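# Move mug from open drawer to desk, close drawer

## Task

Lift the mug out of the open drawer, set it upright on the desk, then push the drawer fully closed. It fails if the mug drops more than a few centimetres, is struck hard or does not end upright. The cabinets must stay roughly where they were, and the robot must not topple or finish leaning. Nothing counts as done if it stays in place only because the robot is holding it there.

## Robot and tools

Robot: TidyBot++, a mobile base 0.54 m long, 0.50 m wide and 0.38 m tall on four driven casters. On top sit a seven-joint arm and a two-finger gripper. The shoulder is 0.12 m ahead of the base centre and 0.68 m above the floor. Cameras: base_camera, and wrist_camera, which looks along the hand. The arm starts folded with the hand aimed down; folded, the hand pokes up to 0.08 m beyond the base front and the elbow rises to 1.15 m. A loose object may occasionally get a brief nudge from outside.

Frames: the base frame has its origin on the floor below the base centre, x forward, y left, z up. hand_pose is reported in it and marks the point midway between the finger pads; the hand's own z runs out along the fingers and its y is the direction they open and close. The odometry frame is the base frame as it was when the scene began. base_odometry counts wheel rotation, so slip shows as travel and drift of a few cm and several degrees builds up over many moves. Heading grows to the left, range -3.142 to 3.142. base_tilt is in degrees, positive when leaning forward or right, with a fixed bias of up to about 1 degree plus noise.

execute_actions: argument actions is a list holding zero or one action. An empty list just reports state and pictures. An action may contain base, joints, or both, plus optional speeds; its motions start together. base holds exactly one relative move, measured from where the base last reported itself: translate_m (metres, forward positive, -2 to 2), strafe_m (metres, left positive, -2 to 2) or rotate_rad (radians, counter-clockwise seen from above positive, -6.3 to 6.3). joints holds absolute targets, one number per named key: joint_1_rad (any angle; whole arm about vertical, positive is clockwise from above, opposite to heading), joint_2_rad shoulder -2.249 to 2.249, joint_3_rad any angle (upper-arm roll), joint_4_rad elbow -2.579 to 2.579, joint_5_rad any angle (forearm roll), joint_6_rad wrist -2.099 to 2.099, joint_7_rad any angle (hand roll; hand down, positive is counter-clockwise from above, 1.57 puts the fingers opening left/right), gripper_pos 0 (open) to 1 (closed). Finger gap is roughly 85 x (1 - gripper_pos) mm. Done tolerances: ±0.039 for joints 1-4, ±0.056 for 5-7, ±0.03 gripper. Unbounded joints go the short way; turn further in steps below half a revolution. speeds caps top speed for that action only: translate_m and strafe_m 0.05 to 0.5 m/s, rotate_rad 0.1 to 1.57 rad/s (top values are defaults). A base move needing over 8.667 s is refused; no action runs beyond 15 s. Arm joints move at most 1.39 rad/s (1.22 for joints 5-7). Anything left out of an action may still be pushing toward its earlier target. An unknown key or out-of-range number rejects the whole call with no motion. cameras: list of base_camera, wrist_camera or all; omitted/null/all gives every camera, [] gives none.

Arm geometry: with joint_1_rad 0, joint_3_rad 3.14 and joint_5_rad 0 (near the start), the arm stays in the vertical x-z plane. Angles from vertical (forward positive): upper arm = joint_2_rad, forearm = joint_2_rad - joint_4_rad, hand = that minus joint_6_rad. Lengths 0.42, 0.31, 0.31 m. Hand point forward of shoulder = sum of length x sin(angle); above it = sum of length x cos(angle). A downward hand can reach about 0.94 m height, only near the base.

wait: seconds from 0 to 10; commands nothing and returns the same report as an empty action. zoom_image: camera (base_camera or wrist_camera) and region [x0, y0, x1, y1] in pixels of that camera's latest full image, origin top-left, at most 504 by 504. finished_scene: scene = the current scene number; ends it for good after the last command is held, and reports success.

Results: pictures names the image order. joint_positions gives readings. base_status and joint_status: done (for base, wheels turned enough even if slipping), off_target (stopped away from target, may still push), contact_stop / time_out (target dropped, holds where it stopped; base contact_stop means something shoved it after reaching the target, and wheels keep pushing until the next base command). joint command not followed with a cause line means a self-collision check withheld all arm targets (gripper still acts); not_followed joints may be retried on later actions until given passable targets. on_its_own lists uncommanded effects. motor_effort shows % of max effort, positive toward higher values, peak in brackets; readings are biased and noisy. ARM HIT flags a hard hit on the base or the arm itself. MOTOR HOT appears from 60 °C; at 75 °C an OVER-TEMPERATURE FAULT lets the arm sink and affected keys show limit_stop_at_motor_heat (resend the target). Gripper at 1 showing done means nothing was grasped; off_target means an object stopped the fingers. Closed fingertips reach about 20 mm beyond the hand point; each finger squeezes 96-120 N.

Cautions: friction leaves joints slightly off; fix by sending last command + (wanted - read), not by repeating. hand_pose may be 1-2 cm wrong; trust images. Under load the arm sags (no weight compensation for payloads); while holding, never command a joint to its read angle. A blocked base pushes hard until timeout and may still say done. Torque sensors fault past 104.5 N m (joints 1-4) or 51.3 N m (5-7), freezing the arm and gripper for 10 s; warnings at 56.7 and 29.4. The robot can tip if the arm snags something 0.8 m or higher while driving, or if a raised hand is pushed sideways; retract the arm or back off to right it. No check stops the arm hitting the base. The simulation runs on while you compose replies, holding the last command. Avoid drops, slams and hard shoves; shorter robot motion is better.

Each tool is called after "Call:" as name([rows], argument=value, ...), one row to a line, values as JSON.

## Session

Call:
execute_actions(actions=[])

Scene clock: 0.00 s.
base_odometry: x=+0.000 y=+0.000 heading=+0.000 (m, m, rad; odometry frame)
base_tilt: forward=+0.2 right=+0.3 (deg)
base_status: not commanded
joint_positions: joint_1_rad=-0.014 joint_2_rad=-0.343 joint_3_rad=+3.197 joint_4_rad=-2.498 joint_5_rad=+0.014 joint_6_rad=-0.919 joint_7_rad=+1.518 gripper_pos=+0.000
joint_status: not commanded
motor_effort: joint_1_rad=+0 joint_2_rad=-3 joint_3_rad=+0 joint_4_rad=+13 joint_5_rad=+1 joint_6_rad=+0 joint_7_rad=+0 (%)
hand_pose: x=+0.2611 y=-0.0059 z=+0.5943 quat_wxyz=(-0.004, +0.999, -0.042, +0.034) (m; base frame)
pictures: base_camera, wrist_camera
Images, in order (width x height): base_camera 644x364, wrist_camera 644x476.

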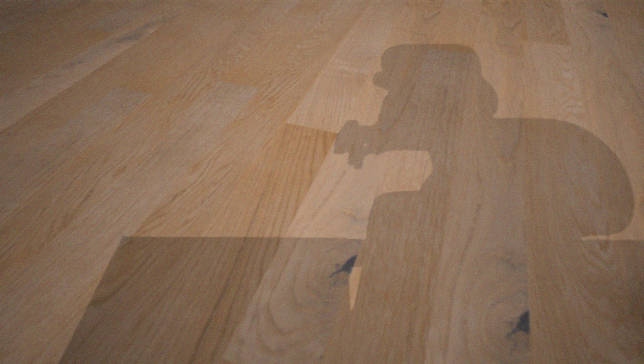

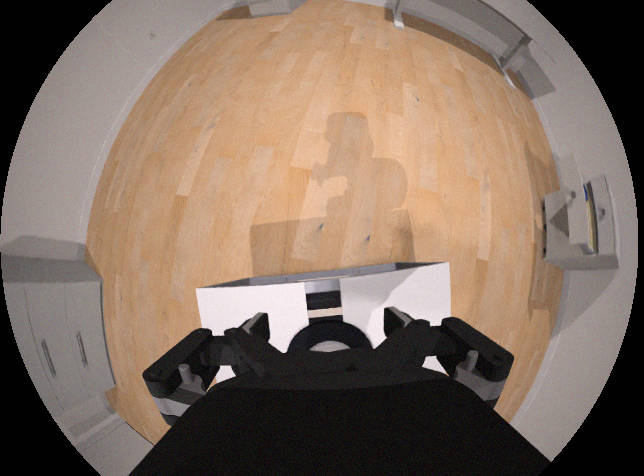

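Call:
zoom_image(camera="wrist_camera", region=[480, 100, 644, 320])

Call:
zoom_image(camera="wrist_camera", region=[200, 0, 600, 130])

Call:
zoom_image(camera="wrist_camera", region=[0, 200, 200, 476])

Region (480, 100, 644, 320) of wrist_camera's 644x476 image, scaled by 2.291; it fills the left 376 columns of this view, and the rest is white.

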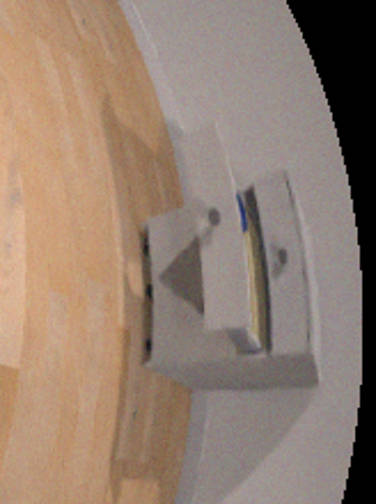

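Region (200, 0, 600, 130) of wrist_camera's 644x476 image, scaled by 1.260; it fills the top 164 rows of this view, and the rest is white.

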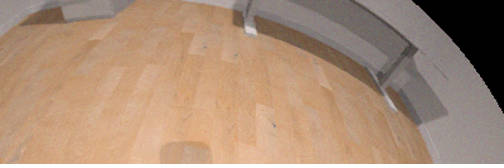

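Region (0, 200, 200, 476) of wrist_camera's 644x476 image, scaled by 1.826; it fills the left 365 columns of this view, and the rest is white.

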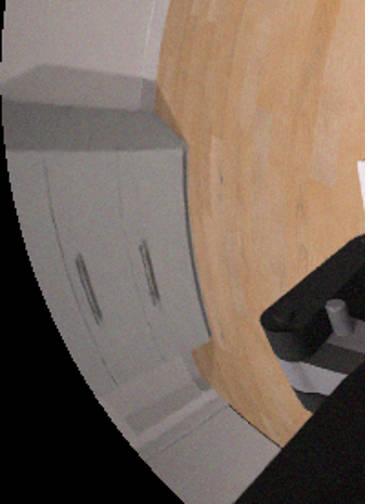

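Call:
execute_actions([
  {"base": {"rotate_rad": -1.57}, "joints": {"joint_6_rad": -0.3}},
])

Scene clock: 2.93 s.
base_odometry: x=+0.000 y=+0.000 heading=-1.570 (m, m, rad; odometry frame)
base_tilt: forward=+0.3 right=+0.3 (deg)
base_status: done
joint_positions: joint_1_rad=-0.014 joint_2_rad=-0.343 joint_3_rad=+3.197 joint_4_rad=-2.496 joint_5_rad=+0.014 joint_6_rad=-0.308 joint_7_rad=+1.518 gripper_pos=+0.000
joint_status: all done
motor_effort: joint_1_rad=+0(1) joint_2_rad=-5(7) joint_3_rad=-1(1) joint_4_rad=+15(16) joint_5_rad=+1(1) joint_6_rad=+6(6) joint_7_rad=+0(0) (%)
hand_pose: x=+0.4364 y=-0.0118 z=+0.6635 quat_wxyz=(-0.007, +0.942, -0.041, +0.334) (m; base frame)
pictures: base_camera, wrist_camera
Images, in order (width x height): base_camera 644x364, wrist_camera 644x476.

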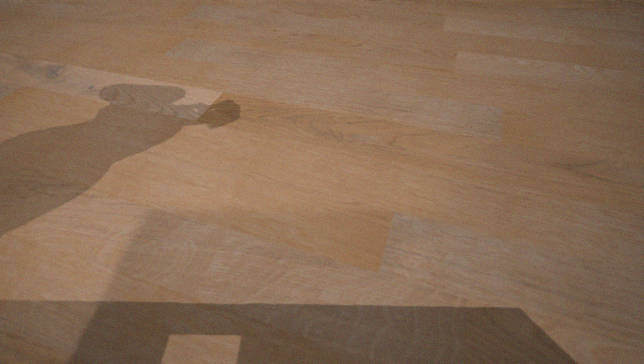

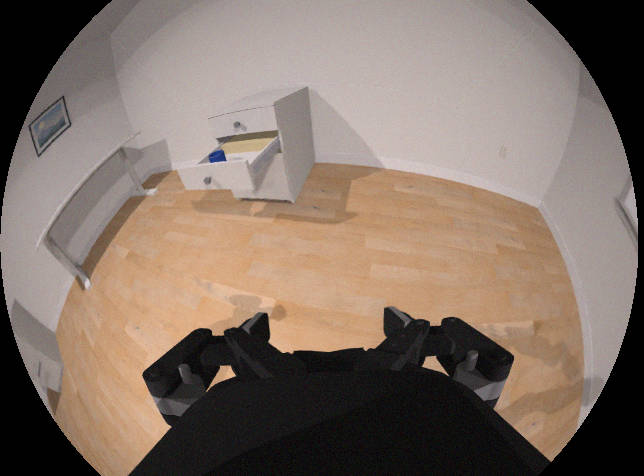

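Call:
zoom_image(camera="wrist_camera", region=[160, 70, 340, 220])

Region (160, 70, 340, 220) of wrist_camera's 644x476 image, scaled by 2.800.

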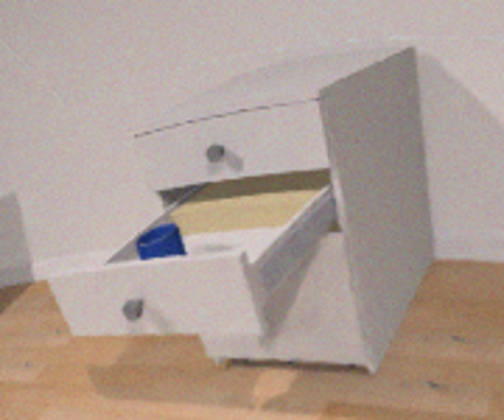

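Call:
execute_actions([
  {"base": {"rotate_rad": -0.3}},
], cameras=[])

Call:
execute_actions([
  {"base": {"strafe_m": 0.75}},
], cameras=[])

Call:
execute_actions([
  {"base": {"translate_m": 0.3}},
])

Scene clock: 7.63 s.
base_odometry: x=+0.000 y=+0.000 heading=-1.869 (m, m, rad; odometry frame)
base_tilt: forward=+0.2 right=+0.3 (deg)
base_status: done
joint_positions: joint_1_rad=-0.014 joint_2_rad=-0.343 joint_3_rad=+3.197 joint_4_rad=-2.496 joint_5_rad=+0.014 joint_6_rad=-0.308 joint_7_rad=+1.518 gripper_pos=+0.000
joint_status: not commanded
motor_effort: joint_1_rad=+1(1) joint_2_rad=-6(6) joint_3_rad=+0(1) joint_4_rad=+15(15) joint_5_rad=+1(1) joint_6_rad=+5(5) joint_7_rad=+0(0) (%)
hand_pose: x=+0.4364 y=-0.0118 z=+0.6635 quat_wxyz=(-0.007, +0.942, -0.041, +0.334) (m; base frame)
pictures: none
No camera images: the call's "cameras" was empty. Leave "cameras" out to get every camera's image.

Scene clock: 10.50 s.
base_odometry: x=+0.717 y=-0.222 heading=-1.870 (m, m, rad; odometry frame)
base_tilt: forward=+0.2 right=+0.3 (deg)
base_status: done
joint_positions: joint_1_rad=-0.014 joint_2_rad=-0.343 joint_3_rad=+3.197 joint_4_rad=-2.496 joint_5_rad=+0.014 joint_6_rad=-0.308 joint_7_rad=+1.518 gripper_pos=+0.000
joint_status: not commanded
motor_effort: joint_1_rad=-1(0) joint_2_rad=-5(6) joint_3_rad=+0(1) joint_4_rad=+16(16) joint_5_rad=+1(1) joint_6_rad=+5(6) joint_7_rad=+0(0) (%)
hand_pose: x=+0.4364 y=-0.0118 z=+0.6635 quat_wxyz=(-0.007, +0.942, -0.041, +0.334) (m; base frame)
pictures: none
No camera images: the call's "cameras" was empty. Leave "cameras" out to get every camera's image.

Scene clock: 12.40 s.
base_odometry: x=+0.628 y=-0.508 heading=-1.870 (m, m, rad; odometry frame)
base_tilt: forward=+0.3 right=+0.3 (deg)
base_status: done
joint_positions: joint_1_rad=-0.014 joint_2_rad=-0.342 joint_3_rad=+3.197 joint_4_rad=-2.496 joint_5_rad=+0.014 joint_6_rad=-0.308 joint_7_rad=+1.518 gripper_pos=+0.000
joint_status: not commanded
motor_effort: joint_1_rad=+0(0) joint_2_rad=-6(7) joint_3_rad=+0(0) joint_4_rad=+16(17) joint_5_rad=+1(1) joint_6_rad=+5(6) joint_7_rad=+0(0) (%)
hand_pose: x=+0.4364 y=-0.0118 z=+0.6629 quat_wxyz=(-0.007, +0.942, -0.041, +0.333) (m; base frame)
pictures: base_camera, wrist_camera
Images, in order (width x height): base_camera 644x364, wrist_camera 644x476.

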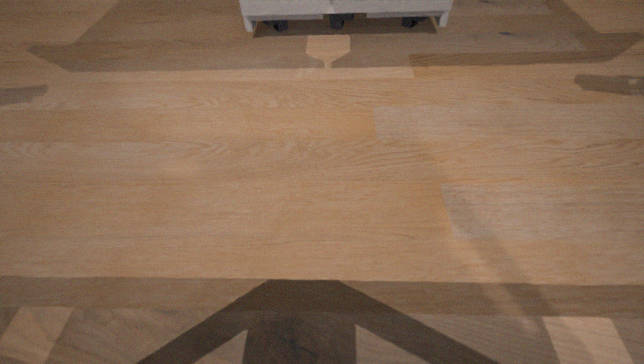

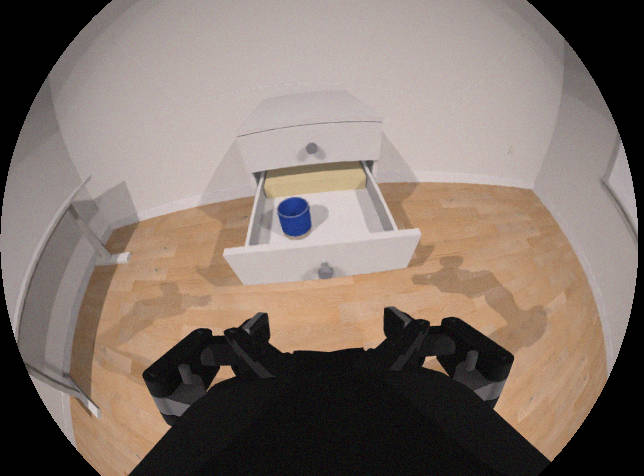

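Call:
zoom_image(camera="wrist_camera", region=[210, 80, 430, 300])

Region (210, 80, 430, 300) of wrist_camera's 644x476 image, scaled by 2.291.

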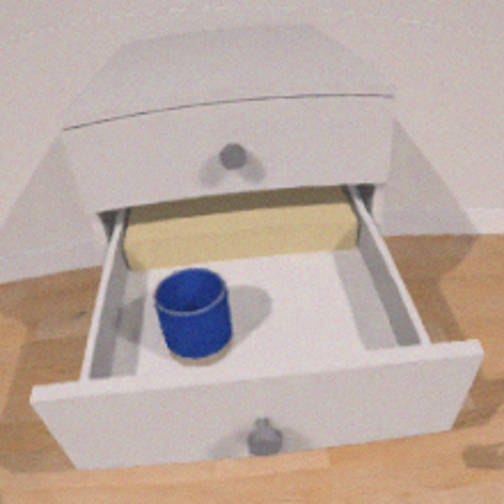

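Call:
execute_actions([
  {"base": {"translate_m": 0.26}, "joints": {"joint_1_rad": 0.0, "joint_2_rad": 0.364, "joint_3_rad": 3.14, "joint_4_rad": -1.836, "joint_5_rad": 0.0, "joint_6_rad": -0.94, "joint_7_rad": 1.57, "gripper_pos": 0.0}},
])

Scene clock: 16.37 s.
base_odometry: x=+0.552 y=-0.757 heading=-1.869 (m, m, rad; odometry frame)
base_tilt: forward=+0.3 right=+0.3 (deg)
base_status: done
joint_positions: joint_1_rad=-0.014 joint_2_rad=+0.356 joint_3_rad=+3.168 joint_4_rad=-1.851 joint_5_rad=+0.014 joint_6_rad=-0.911 joint_7_rad=+1.525 gripper_pos=+0.000
joint_status: all done
motor_effort: joint_1_rad=+0(0) joint_2_rad=-28(30) joint_3_rad=-1(0) joint_4_rad=+13(18) joint_5_rad=+1(1) joint_6_rad=+1(7) joint_7_rad=+0(0) (%)
hand_pose: x=+0.5260 y=-0.0072 z=+0.5782 quat_wxyz=(+0.010, +1.000, -0.024, +0.012) (m; base frame)
pictures: base_camera, wrist_camera
Images, in order (width x height): base_camera 644x364, wrist_camera 644x476.

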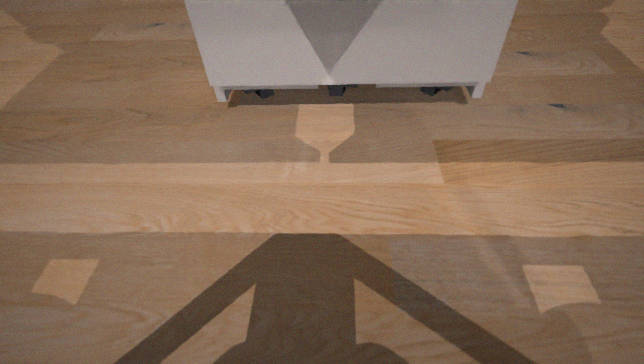

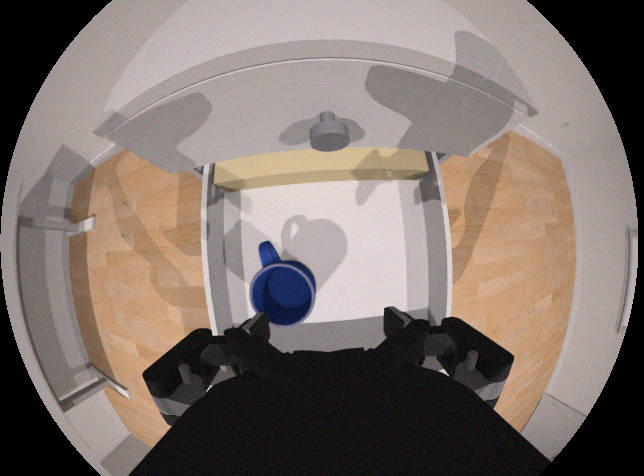

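Call:
execute_actions([
  {"joints": {"joint_1_rad": 0.014, "joint_2_rad": 0.45, "joint_3_rad": 3.11, "joint_4_rad": -1.901, "joint_5_rad": -0.014, "joint_6_rad": -0.78, "joint_7_rad": 1.615, "gripper_pos": 0.3}},
])

Scene clock: 18.30 s.
base_odometry: x=+0.552 y=-0.757 heading=-1.869 (m, m, rad; odometry frame)
base_tilt: forward=+0.3 right=+0.3 (deg)
base_status: not commanded
joint_positions: joint_1_rad=+0.000 joint_2_rad=+0.448 joint_3_rad=+3.137 joint_4_rad=-1.893 joint_5_rad=+0.014 joint_6_rad=-0.806 joint_7_rad=+1.571 gripper_pos=+0.300
joint_status: all done
motor_effort: joint_1_rad=+0(0) joint_2_rad=-31(33) joint_3_rad=-1(2) joint_4_rad=+11(11) joint_5_rad=+1(2) joint_6_rad=+1(1) joint_7_rad=+0(0) (%)
hand_pose: x=+0.5254 y=+0.0003 z=+0.5311 quat_wxyz=(+0.004, +1.000, +0.007, -0.002) (m; base frame)
pictures: base_camera, wrist_camera
Images, in order (width x height): base_camera 644x364, wrist_camera 644x476.

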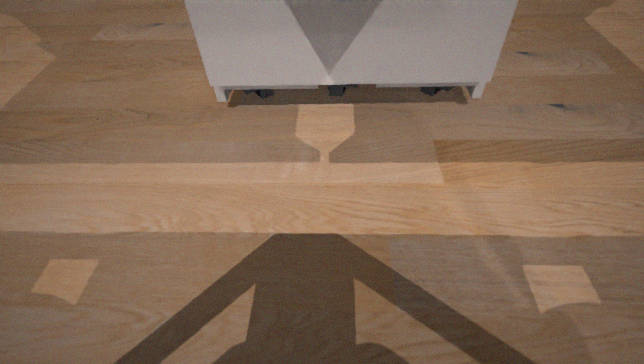

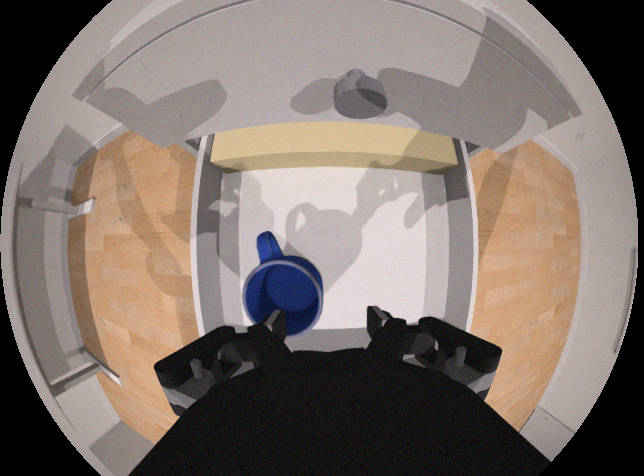

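Call:
zoom_image(camera="wrist_camera", region=[220, 210, 420, 370])

Region (220, 210, 420, 370) of wrist_camera's 644x476 image, scaled by 2.520; it fills the top 403 rows of this view, and the rest is white.

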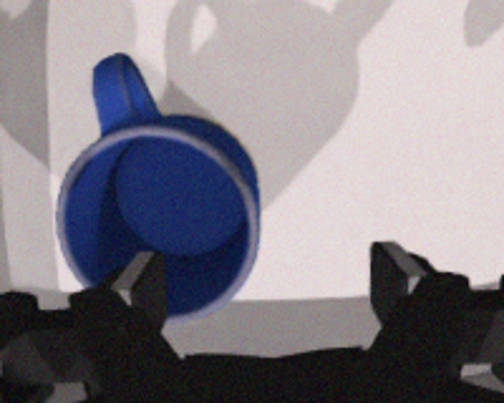

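Call:
execute_actions([
  {"joints": {"joint_2_rad": 0.544, "joint_4_rad": -1.975, "joint_6_rad": -0.607}},
])

Scene clock: 20.03 s.
base_odometry: x=+0.552 y=-0.757 heading=-1.869 (m, m, rad; odometry frame)
base_tilt: forward=+0.3 right=+0.3 (deg)
base_status: not commanded
joint_positions: joint_1_rad=+0.000 joint_2_rad=+0.543 joint_3_rad=+3.137 joint_4_rad=-1.965 joint_5_rad=+0.014 joint_6_rad=-0.634 joint_7_rad=+1.571 gripper_pos=+0.300
joint_status: all done
motor_effort: joint_1_rad=+0(0) joint_2_rad=-31(34) joint_3_rad=-1(1) joint_4_rad=+9(11) joint_5_rad=+1(1) joint_6_rad=+0(0) joint_7_rad=+0(0) (%)
hand_pose: x=+0.5222 y=+0.0010 z=+0.4774 quat_wxyz=(+0.003, +1.000, +0.008, +0.000) (m; base frame)
pictures: base_camera, wrist_camera
Images, in order (width x height): base_camera 644x364, wrist_camera 644x476.

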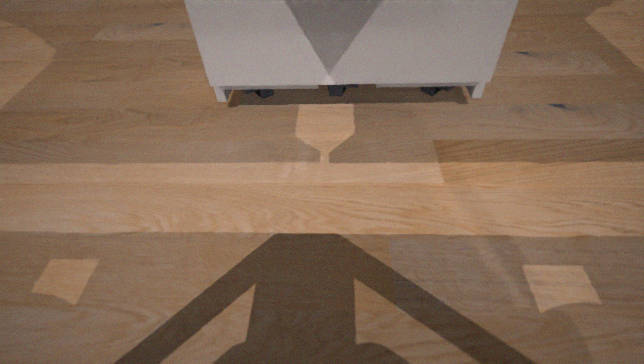

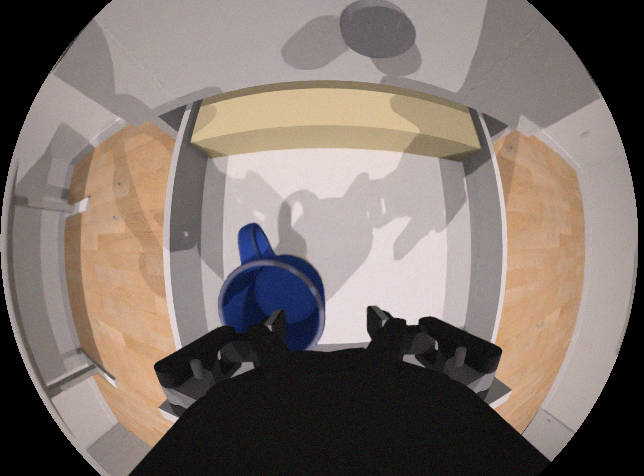

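Call:
zoom_image(camera="wrist_camera", region=[200, 210, 420, 370])

Region (200, 210, 420, 370) of wrist_camera's 644x476 image, scaled by 2.291; it fills the top 367 rows of this view, and the rest is white.

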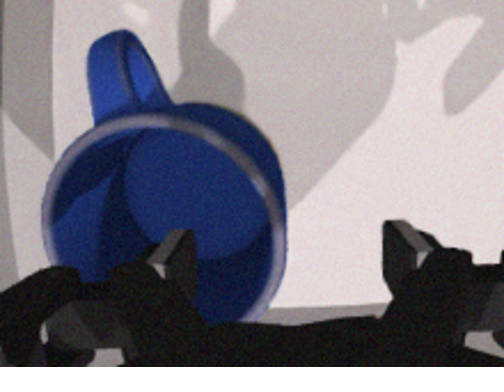

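Call:
execute_actions([
  {"joints": {"joint_2_rad": 0.659, "joint_4_rad": -1.995, "joint_6_rad": -0.471}},
])

Scene clock: 21.67 s.
base_odometry: x=+0.552 y=-0.757 heading=-1.869 (m, m, rad; odometry frame)
base_tilt: forward=+0.2 right=+0.3 (deg)
base_status: not commanded
joint_positions: joint_1_rad=+0.000 joint_2_rad=+0.657 joint_3_rad=+3.137 joint_4_rad=-1.981 joint_5_rad=+0.014 joint_6_rad=-0.498 joint_7_rad=+1.571 gripper_pos=+0.300
joint_status: all done
motor_effort: joint_1_rad=+0(0) joint_2_rad=-34(36) joint_3_rad=-1(1) joint_4_rad=+7(8) joint_5_rad=+1(1) joint_6_rad=+0(0) joint_7_rad=+0(0) (%)
hand_pose: x=+0.5292 y=+0.0016 z=+0.4285 quat_wxyz=(+0.002, +1.000, +0.008, +0.003) (m; base frame)
pictures: base_camera, wrist_camera
Images, in order (width x height): base_camera 644x364, wrist_camera 644x476.

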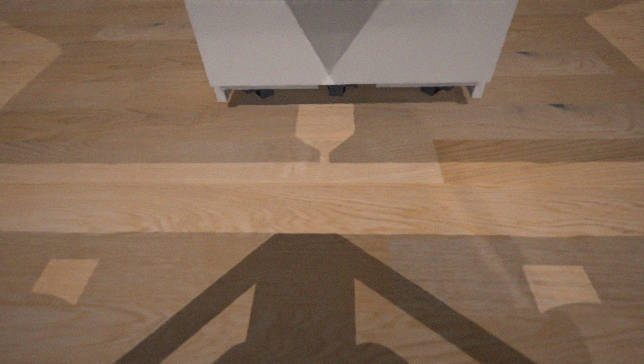

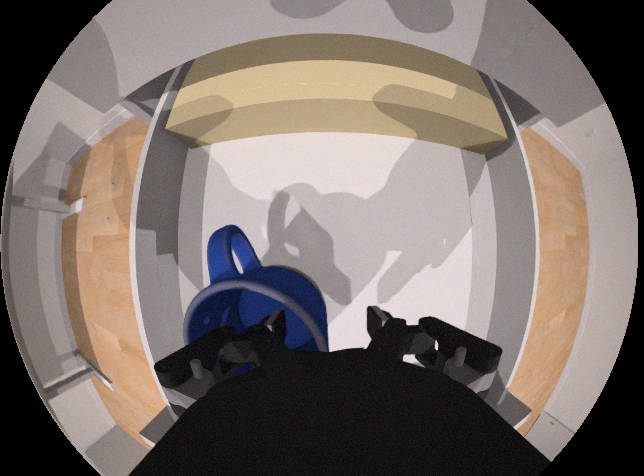

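Call:
execute_actions([
  {"joints": {"gripper_pos": 1.0}},
])

Scene clock: 22.70 s.
base_odometry: x=+0.552 y=-0.757 heading=-1.869 (m, m, rad; odometry frame)
base_tilt: forward=+0.3 right=+0.3 (deg)
base_status: not commanded
joint_positions: joint_1_rad=+0.001 joint_2_rad=+0.656 joint_3_rad=+3.135 joint_4_rad=-1.982 joint_5_rad=+0.014 joint_6_rad=-0.498 joint_7_rad=+1.571 gripper_pos=+0.951
joint_status: gripper_pos off_target (ended at +0.951, target +1.000)
motor_effort: joint_1_rad=+1(1) joint_2_rad=-32(34) joint_3_rad=+0(2) joint_4_rad=+6(7) joint_5_rad=+1(1) joint_6_rad=+0(1) joint_7_rad=+0(0) (%)
hand_pose: x=+0.5293 y=+0.0022 z=+0.4286 quat_wxyz=(+0.001, +1.000, +0.008, +0.003) (m; base frame)
pictures: base_camera, wrist_camera
Images, in order (width x height): base_camera 644x364, wrist_camera 644x476.

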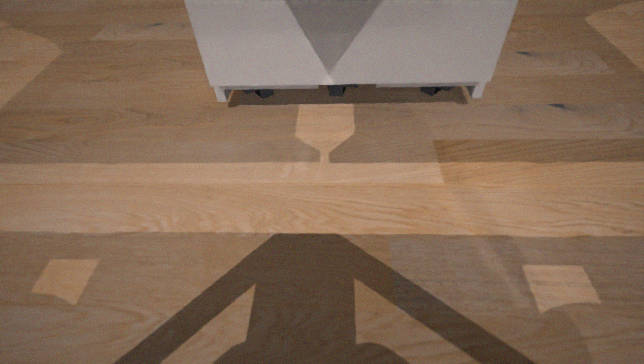

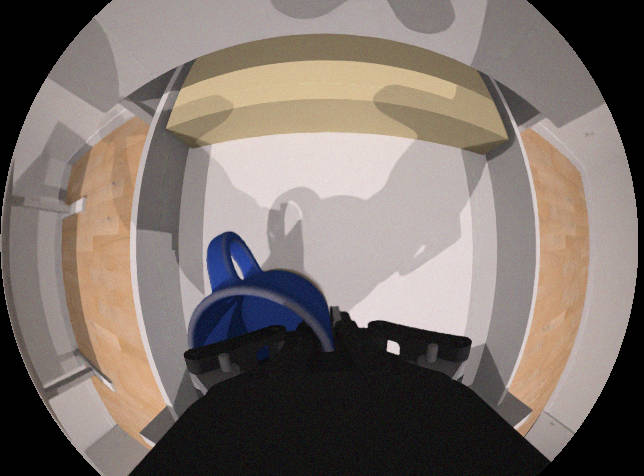

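Call:
execute_actions([
  {"joints": {"joint_2_rad": 0.505, "joint_4_rad": -1.915, "joint_6_rad": -0.732}},
])

Scene clock: 24.10 s.
base_odometry: x=+0.552 y=-0.757 heading=-1.869 (m, m, rad; odometry frame)
base_tilt: forward=+0.3 right=+0.3 (deg)
base_status: not commanded
joint_positions: joint_1_rad=+0.001 joint_2_rad=+0.517 joint_3_rad=+3.135 joint_4_rad=-1.930 joint_5_rad=+0.014 joint_6_rad=-0.705 joint_7_rad=+1.571 gripper_pos=+0.951
joint_status: all done
motor_effort: joint_1_rad=+0(1) joint_2_rad=-34(39) joint_3_rad=-1(1) joint_4_rad=+10(11) joint_5_rad=+0(0) joint_6_rad=+0(1) joint_7_rad=+0(0) (%)
hand_pose: x=+0.5247 y=+0.0012 z=+0.4948 quat_wxyz=(+0.003, +1.000, +0.008, -0.005) (m; base frame)
pictures: base_camera, wrist_camera
Images, in order (width x height): base_camera 644x364, wrist_camera 644x476.

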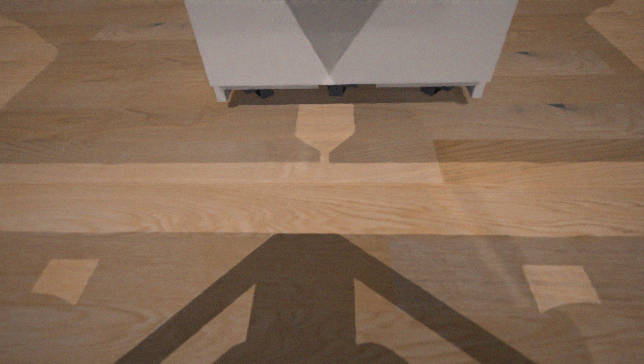

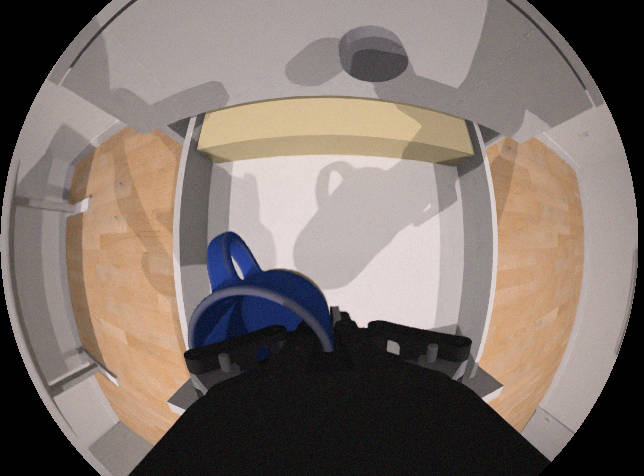

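Call:
execute_actions([
  {"joints": {"joint_2_rad": 0.278, "joint_4_rad": -1.78, "joint_6_rad": -1.083}},
])

Scene clock: 25.57 s.
base_odometry: x=+0.552 y=-0.757 heading=-1.869 (m, m, rad; odometry frame)
base_tilt: forward=+0.2 right=+0.3 (deg)
base_status: not commanded
joint_positions: joint_1_rad=+0.001 joint_2_rad=+0.287 joint_3_rad=+3.135 joint_4_rad=-1.797 joint_5_rad=+0.014 joint_6_rad=-1.057 joint_7_rad=+1.571 gripper_pos=+0.951
joint_status: all done
motor_effort: joint_1_rad=+0(0) joint_2_rad=-31(36) joint_3_rad=-1(1) joint_4_rad=+15(15) joint_5_rad=+0(1) joint_6_rad=-1(1) joint_7_rad=+0(0) (%)
hand_pose: x=+0.5120 y=-0.0001 z=+0.6196 quat_wxyz=(+0.005, +1.000, +0.006, +0.000) (m; base frame)
pictures: base_camera, wrist_camera
Images, in order (width x height): base_camera 644x364, wrist_camera 644x476.

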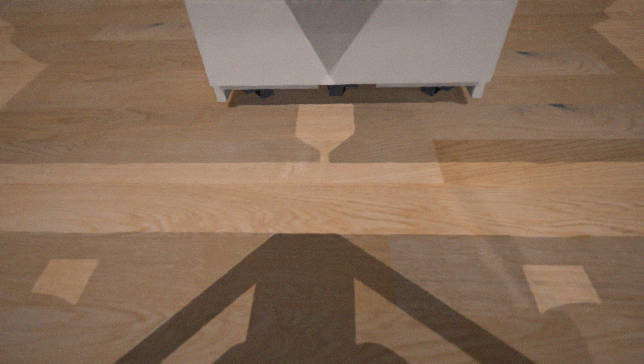

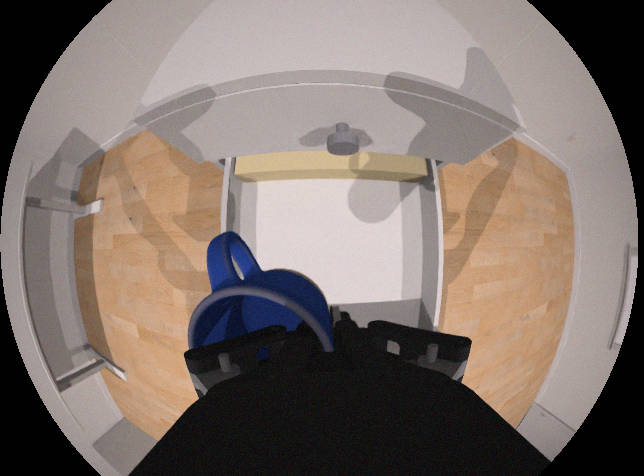

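Call:
execute_actions([
  {"base": {"translate_m": -0.2}, "joints": {"joint_2_rad": 0.088, "joint_4_rad": -1.088, "joint_6_rad": -1.967}, "speeds": {"translate_m": 0.3}},
])

Scene clock: 28.23 s.
base_odometry: x=+0.611 y=-0.566 heading=-1.869 (m, m, rad; odometry frame)
base_tilt: forward=+0.2 right=+0.3 (deg)
base_status: done
joint_positions: joint_1_rad=+0.005 joint_2_rad=+0.103 joint_3_rad=+3.133 joint_4_rad=-1.109 joint_5_rad=+0.012 joint_6_rad=-1.940 joint_7_rad=+1.571 gripper_pos=+0.951
joint_status: all done
motor_effort: joint_1_rad=+0(1) joint_2_rad=-23(33) joint_3_rad=-1(2) joint_4_rad=+16(18) joint_5_rad=+1(0) joint_6_rad=+0(0) joint_7_rad=+0(0) (%)
hand_pose: x=+0.4532 y=-0.0012 z=+0.8995 quat_wxyz=(+0.005, +1.000, +0.000, -0.005) (m; base frame)
pictures: base_camera, wrist_camera
Images, in order (width x height): base_camera 644x364, wrist_camera 644x476.

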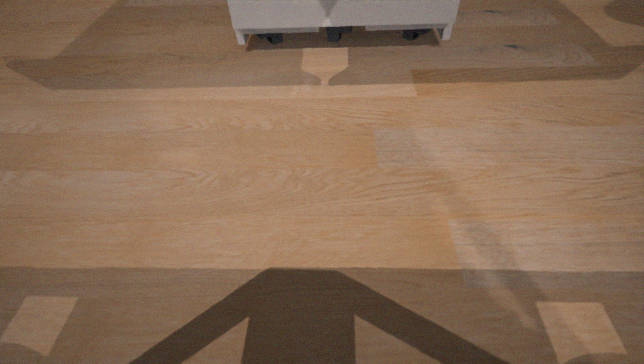

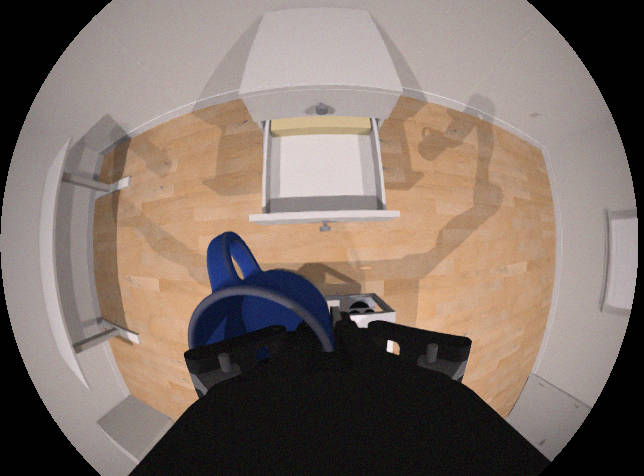

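Call:
execute_actions([
  {"base": {"rotate_rad": 1.57}, "speeds": {"rotate_rad": 0.8}},
])

Scene clock: 31.17 s.
base_odometry: x=+0.611 y=-0.566 heading=-0.299 (m, m, rad; odometry frame)
base_tilt: forward=+0.3 right=+0.3 (deg)
base_status: done
joint_positions: joint_1_rad=+0.011 joint_2_rad=+0.103 joint_3_rad=+3.127 joint_4_rad=-1.109 joint_5_rad=+0.012 joint_6_rad=-1.940 joint_7_rad=+1.571 gripper_pos=+0.951
joint_status: not commanded
motor_effort: joint_1_rad=+0(2) joint_2_rad=-24(25) joint_3_rad=+0(2) joint_4_rad=+16(16) joint_5_rad=+1(0) joint_6_rad=+0(0) joint_7_rad=+0(0) (%)
hand_pose: x=+0.4531 y=-0.0012 z=+0.8995 quat_wxyz=(+0.005, +1.000, +0.000, -0.005) (m; base frame)
pictures: base_camera, wrist_camera
Images, in order (width x height): base_camera 644x364, wrist_camera 644x476.

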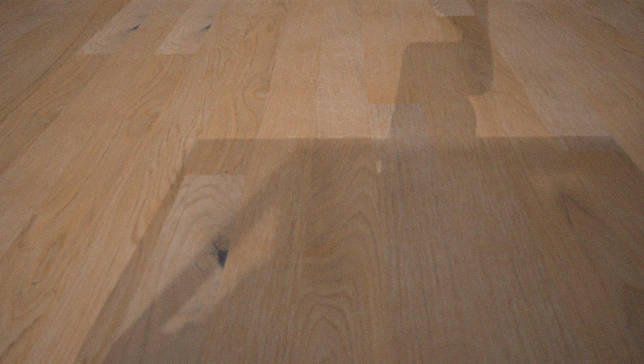

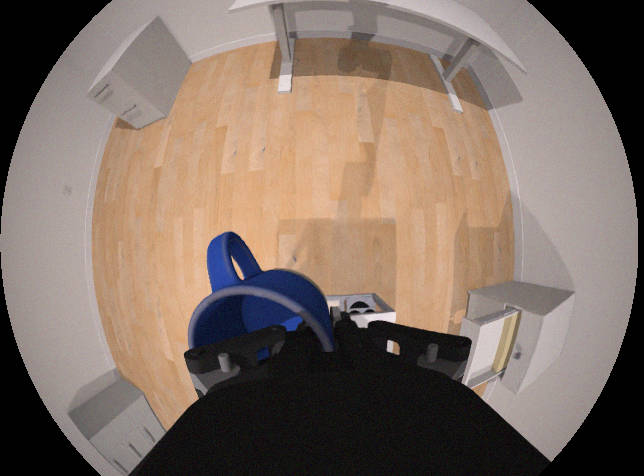

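Call:
execute_actions([
  {"base": {"strafe_m": -0.35}, "speeds": {"strafe_m": 0.35}},
], cameras=[])

Call:
execute_actions([
  {"base": {"translate_m": 0.55}, "speeds": {"translate_m": 0.35}},
])

Scene clock: 33.73 s.
base_odometry: x=+0.508 y=-0.900 heading=-0.299 (m, m, rad; odometry frame)
base_tilt: forward=+0.3 right=+0.4 (deg)
base_status: done
joint_positions: joint_1_rad=+0.012 joint_2_rad=+0.103 joint_3_rad=+3.126 joint_4_rad=-1.109 joint_5_rad=+0.010 joint_6_rad=-1.941 joint_7_rad=+1.571 gripper_pos=+0.951
joint_status: not commanded
motor_effort: joint_1_rad=+0(3) joint_2_rad=-24(24) joint_3_rad=-1(1) joint_4_rad=+15(17) joint_5_rad=+0(0) joint_6_rad=-1(1) joint_7_rad=+0(0) (%)
hand_pose: x=+0.4530 y=-0.0011 z=+0.8995 quat_wxyz=(+0.004, +1.000, +0.000, -0.005) (m; base frame)
pictures: none
No camera images: the call's "cameras" was empty. Leave "cameras" out to get every camera's image.

Scene clock: 36.37 s.
base_odometry: x=+1.034 y=-1.063 heading=-0.299 (m, m, rad; odometry frame)
base_tilt: forward=+0.3 right=+0.3 (deg)
base_status: done
joint_positions: joint_1_rad=+0.012 joint_2_rad=+0.101 joint_3_rad=+3.126 joint_4_rad=-1.108 joint_5_rad=+0.010 joint_6_rad=-1.943 joint_7_rad=+1.571 gripper_pos=+0.951
joint_status: not commanded
motor_effort: joint_1_rad=+0(0) joint_2_rad=-23(27) joint_3_rad=+0(1) joint_4_rad=+16(16) joint_5_rad=+1(0) joint_6_rad=+0(1) joint_7_rad=+0(0) (%)
hand_pose: x=+0.4522 y=-0.0010 z=+0.9003 quat_wxyz=(+0.004, +1.000, +0.000, -0.005) (m; base frame)
pictures: base_camera, wrist_camera
Images, in order (width x height): base_camera 644x364, wrist_camera 644x476.

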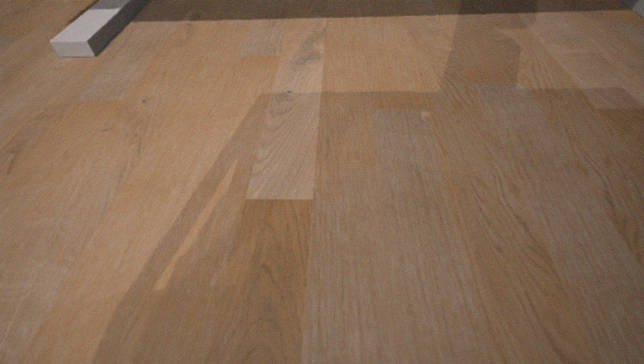

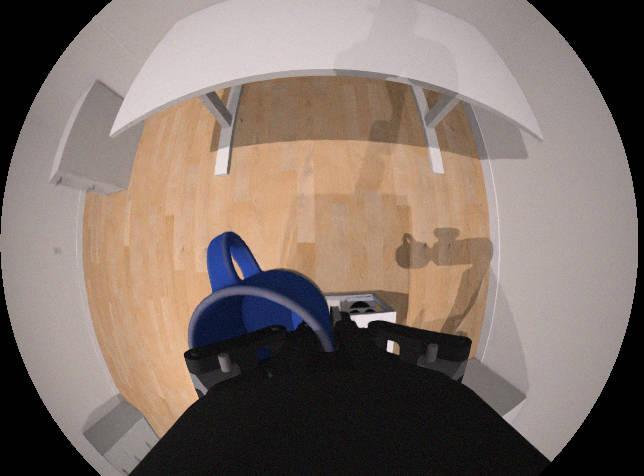

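Call:
execute_actions([
  {"base": {"translate_m": 0.25}, "speeds": {"translate_m": 0.3}},
])

Scene clock: 38.87 s.
base_odometry: x=+1.273 y=-1.137 heading=-0.300 (m, m, rad; odometry frame)
base_tilt: forward=+0.3 right=+0.4 (deg)
base_status: done
joint_positions: joint_1_rad=+0.012 joint_2_rad=+0.099 joint_3_rad=+3.126 joint_4_rad=-1.108 joint_5_rad=+0.010 joint_6_rad=-1.944 joint_7_rad=+1.571 gripper_pos=+0.951
joint_status: not commanded
motor_effort: joint_1_rad=+0(1) joint_2_rad=-23(27) joint_3_rad=+0(1) joint_4_rad=+15(16) joint_5_rad=+1(0) joint_6_rad=+0(2) joint_7_rad=+0(0) (%)
hand_pose: x=+0.4515 y=-0.0010 z=+0.9011 quat_wxyz=(+0.004, +1.000, +0.000, -0.005) (m; base frame)
pictures: base_camera, wrist_camera
Images, in order (width x height): base_camera 644x364, wrist_camera 644x476.

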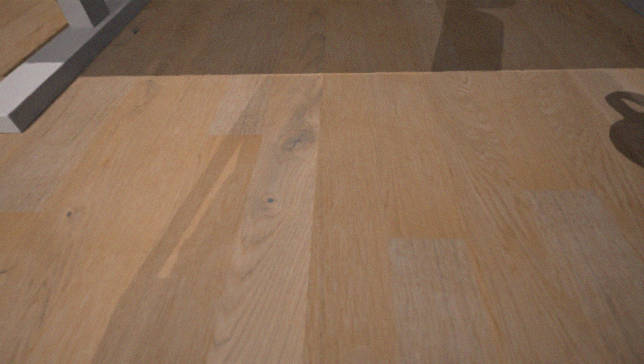

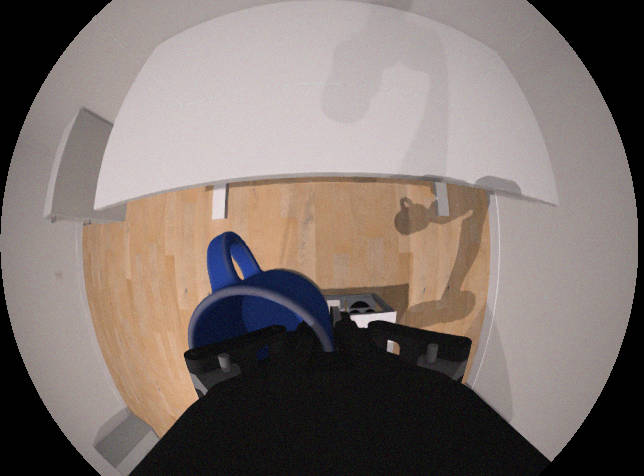

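Call:
execute_actions([
  {"base": {"translate_m": 0.29}, "joints": {"joint_2_rad": 0.294, "joint_4_rad": -1.16, "joint_6_rad": -1.667}, "speeds": {"translate_m": 0.25}},
])

Scene clock: 41.83 s.
base_odometry: x=+1.550 y=-1.222 heading=-0.300 (m, m, rad; odometry frame)
base_tilt: forward=+0.3 right=+0.3 (deg)
base_status: done
joint_positions: joint_1_rad=+0.012 joint_2_rad=+0.316 joint_3_rad=+3.126 joint_4_rad=-1.162 joint_5_rad=+0.010 joint_6_rad=-1.687 joint_7_rad=+1.571 gripper_pos=+0.951
joint_status: all done
motor_effort: joint_1_rad=+0(0) joint_2_rad=-33(39) joint_3_rad=+0(1) joint_4_rad=+17(18) joint_5_rad=+1(0) joint_6_rad=+0(2) joint_7_rad=-1(1) (%)
hand_pose: x=+0.5554 y=-0.0015 z=+0.7999 quat_wxyz=(+0.003, +1.000, +0.001, -0.011) (m; base frame)
pictures: base_camera, wrist_camera
Images, in order (width x height): base_camera 644x364, wrist_camera 644x476.

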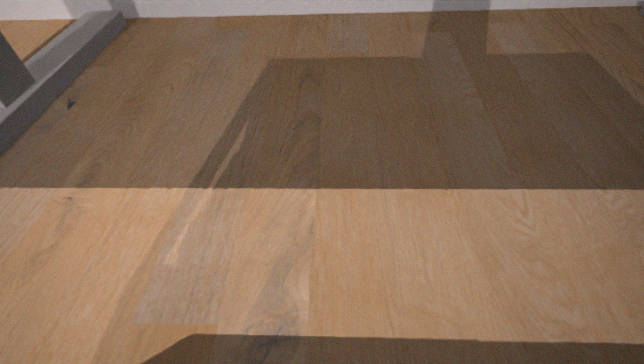

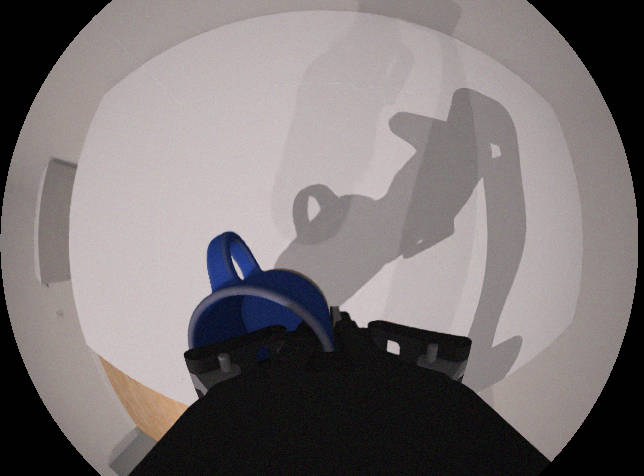

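Call:
execute_actions([
  {"joints": {"joint_2_rad": 0.282, "joint_4_rad": -1.272, "joint_6_rad": -1.545}},
])

Scene clock: 43.23 s.
base_odometry: x=+1.550 y=-1.222 heading=-0.300 (m, m, rad; odometry frame)
base_tilt: forward=+0.3 right=+0.3 (deg)
base_status: not commanded
joint_positions: joint_1_rad=+0.012 joint_2_rad=+0.309 joint_3_rad=+3.126 joint_4_rad=-1.271 joint_5_rad=+0.010 joint_6_rad=-1.573 joint_7_rad=+1.571 gripper_pos=+0.951
joint_status: all done
motor_effort: joint_1_rad=+0(0) joint_2_rad=-33(35) joint_3_rad=-1(1) joint_4_rad=+16(18) joint_5_rad=+1(1) joint_6_rad=-1(0) joint_7_rad=+0(0) (%)
hand_pose: x=+0.5578 y=-0.0013 z=+0.7688 quat_wxyz=(+0.003, +1.000, +0.001, -0.005) (m; base frame)
pictures: base_camera, wrist_camera
Images, in order (width x height): base_camera 644x364, wrist_camera 644x476.

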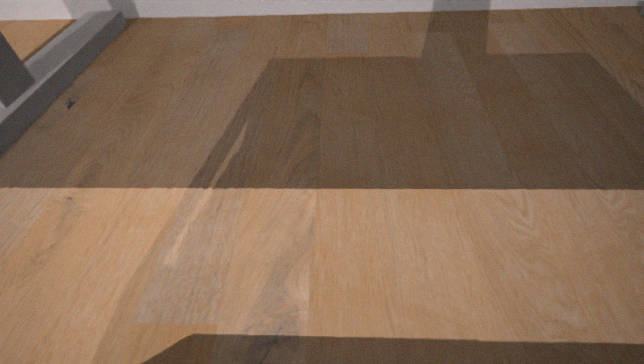

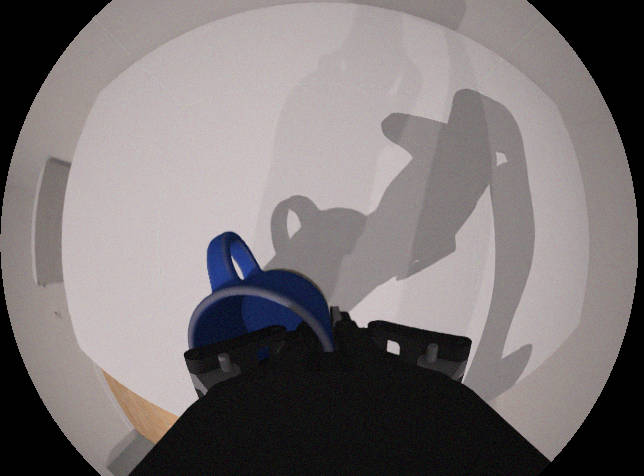

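Call:
execute_actions([
  {"joints": {"joint_2_rad": 0.28, "joint_4_rad": -1.326, "joint_6_rad": -1.489}},
])

Scene clock: 44.43 s.
base_odometry: x=+1.550 y=-1.222 heading=-0.300 (m, m, rad; odometry frame)
base_tilt: forward=+0.2 right=+0.4 (deg)
base_status: not commanded
joint_positions: joint_1_rad=+0.012 joint_2_rad=+0.297 joint_3_rad=+3.126 joint_4_rad=-1.318 joint_5_rad=+0.010 joint_6_rad=-1.517 joint_7_rad=+1.571 gripper_pos=+0.951
joint_status: all done
motor_effort: joint_1_rad=+0(1) joint_2_rad=-31(32) joint_3_rad=-1(2) joint_4_rad=+16(18) joint_5_rad=+0(0) joint_6_rad=+0(0) joint_7_rad=+0(0) (%)
hand_pose: x=+0.5588 y=-0.0012 z=+0.7593 quat_wxyz=(+0.003, +1.000, +0.001, +0.005) (m; base frame)
pictures: base_camera, wrist_camera
Images, in order (width x height): base_camera 644x364, wrist_camera 644x476.

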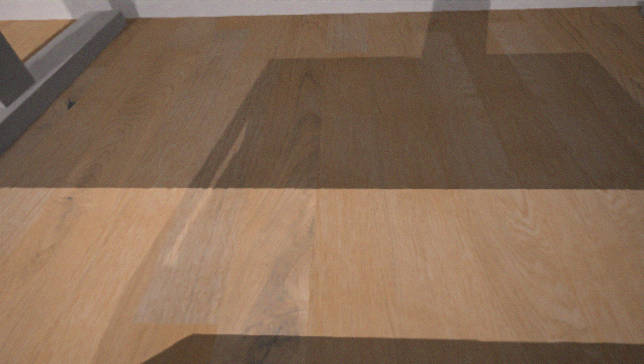

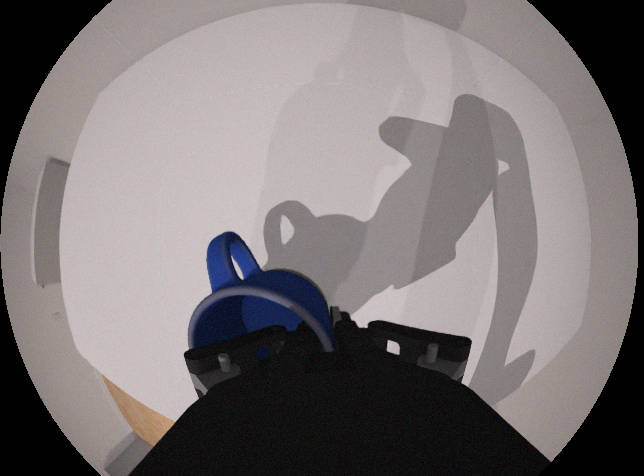

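Call:
execute_actions([
  {"joints": {"joint_2_rad": 0.28, "joint_4_rad": -1.362, "joint_6_rad": -1.455}},
])

Scene clock: 45.30 s.
base_odometry: x=+1.550 y=-1.222 heading=-0.300 (m, m, rad; odometry frame)
base_tilt: forward=+0.2 right=+0.3 (deg)
base_status: not commanded
joint_positions: joint_1_rad=+0.012 joint_2_rad=+0.279 joint_3_rad=+3.126 joint_4_rad=-1.341 joint_5_rad=+0.010 joint_6_rad=-1.491 joint_7_rad=+1.571 gripper_pos=+0.951
joint_status: all done
motor_effort: joint_1_rad=+0(1) joint_2_rad=-27(32) joint_3_rad=-1(1) joint_4_rad=+15(16) joint_5_rad=+1(0) joint_6_rad=+1(1) joint_7_rad=+0(0) (%)
hand_pose: x=+0.5583 y=-0.0012 z=+0.7597 quat_wxyz=(+0.003, +1.000, +0.002, +0.015) (m; base frame)
pictures: base_camera, wrist_camera
Images, in order (width x height): base_camera 644x364, wrist_camera 644x476.

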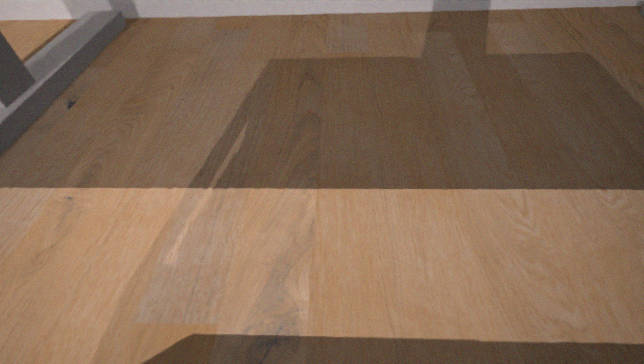

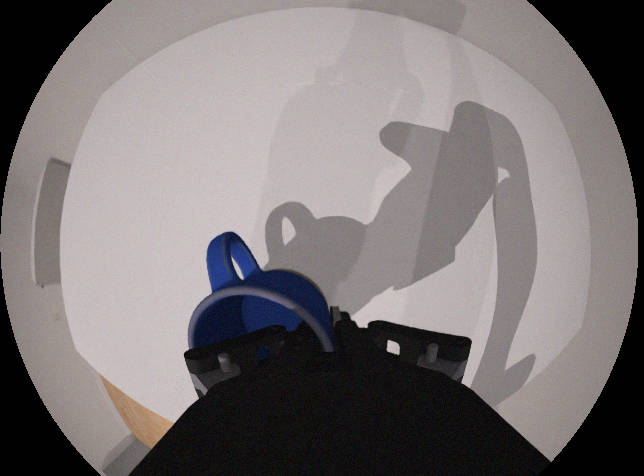

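Call:
execute_actions([
  {"joints": {"joint_2_rad": 0.28, "joint_4_rad": -1.335, "joint_6_rad": -1.48, "gripper_pos": 0.4}},
])

Scene clock: 46.33 s.
base_odometry: x=+1.550 y=-1.222 heading=-0.300 (m, m, rad; odometry frame)
base_tilt: forward=+0.3 right=+0.3 (deg)
base_status: not commanded
joint_positions: joint_1_rad=+0.012 joint_2_rad=+0.279 joint_3_rad=+3.126 joint_4_rad=-1.337 joint_5_rad=+0.010 joint_6_rad=-1.491 joint_7_rad=+1.571 gripper_pos=+0.400
joint_status: all done
motor_effort: joint_1_rad=+0(0) joint_2_rad=-30(31) joint_3_rad=-1(1) joint_4_rad=+15(15) joint_5_rad=+1(2) joint_6_rad=-1(1) joint_7_rad=+0(0) (%)
hand_pose: x=+0.5596 y=-0.0011 z=+0.7610 quat_wxyz=(+0.003, +1.000, +0.002, +0.017) (m; base frame)
pictures: base_camera, wrist_camera
Images, in order (width x height): base_camera 644x364, wrist_camera 644x476.

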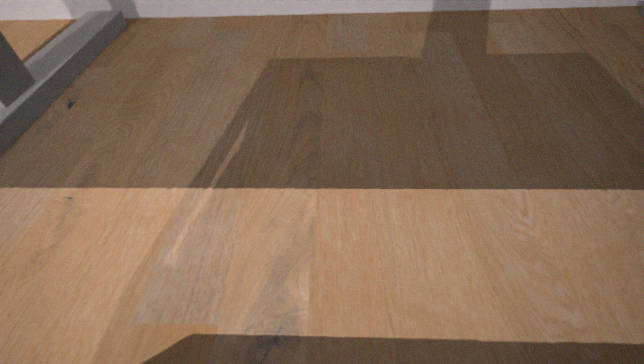

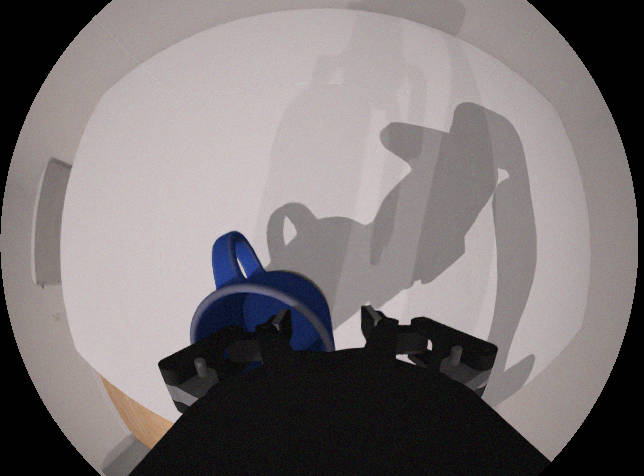

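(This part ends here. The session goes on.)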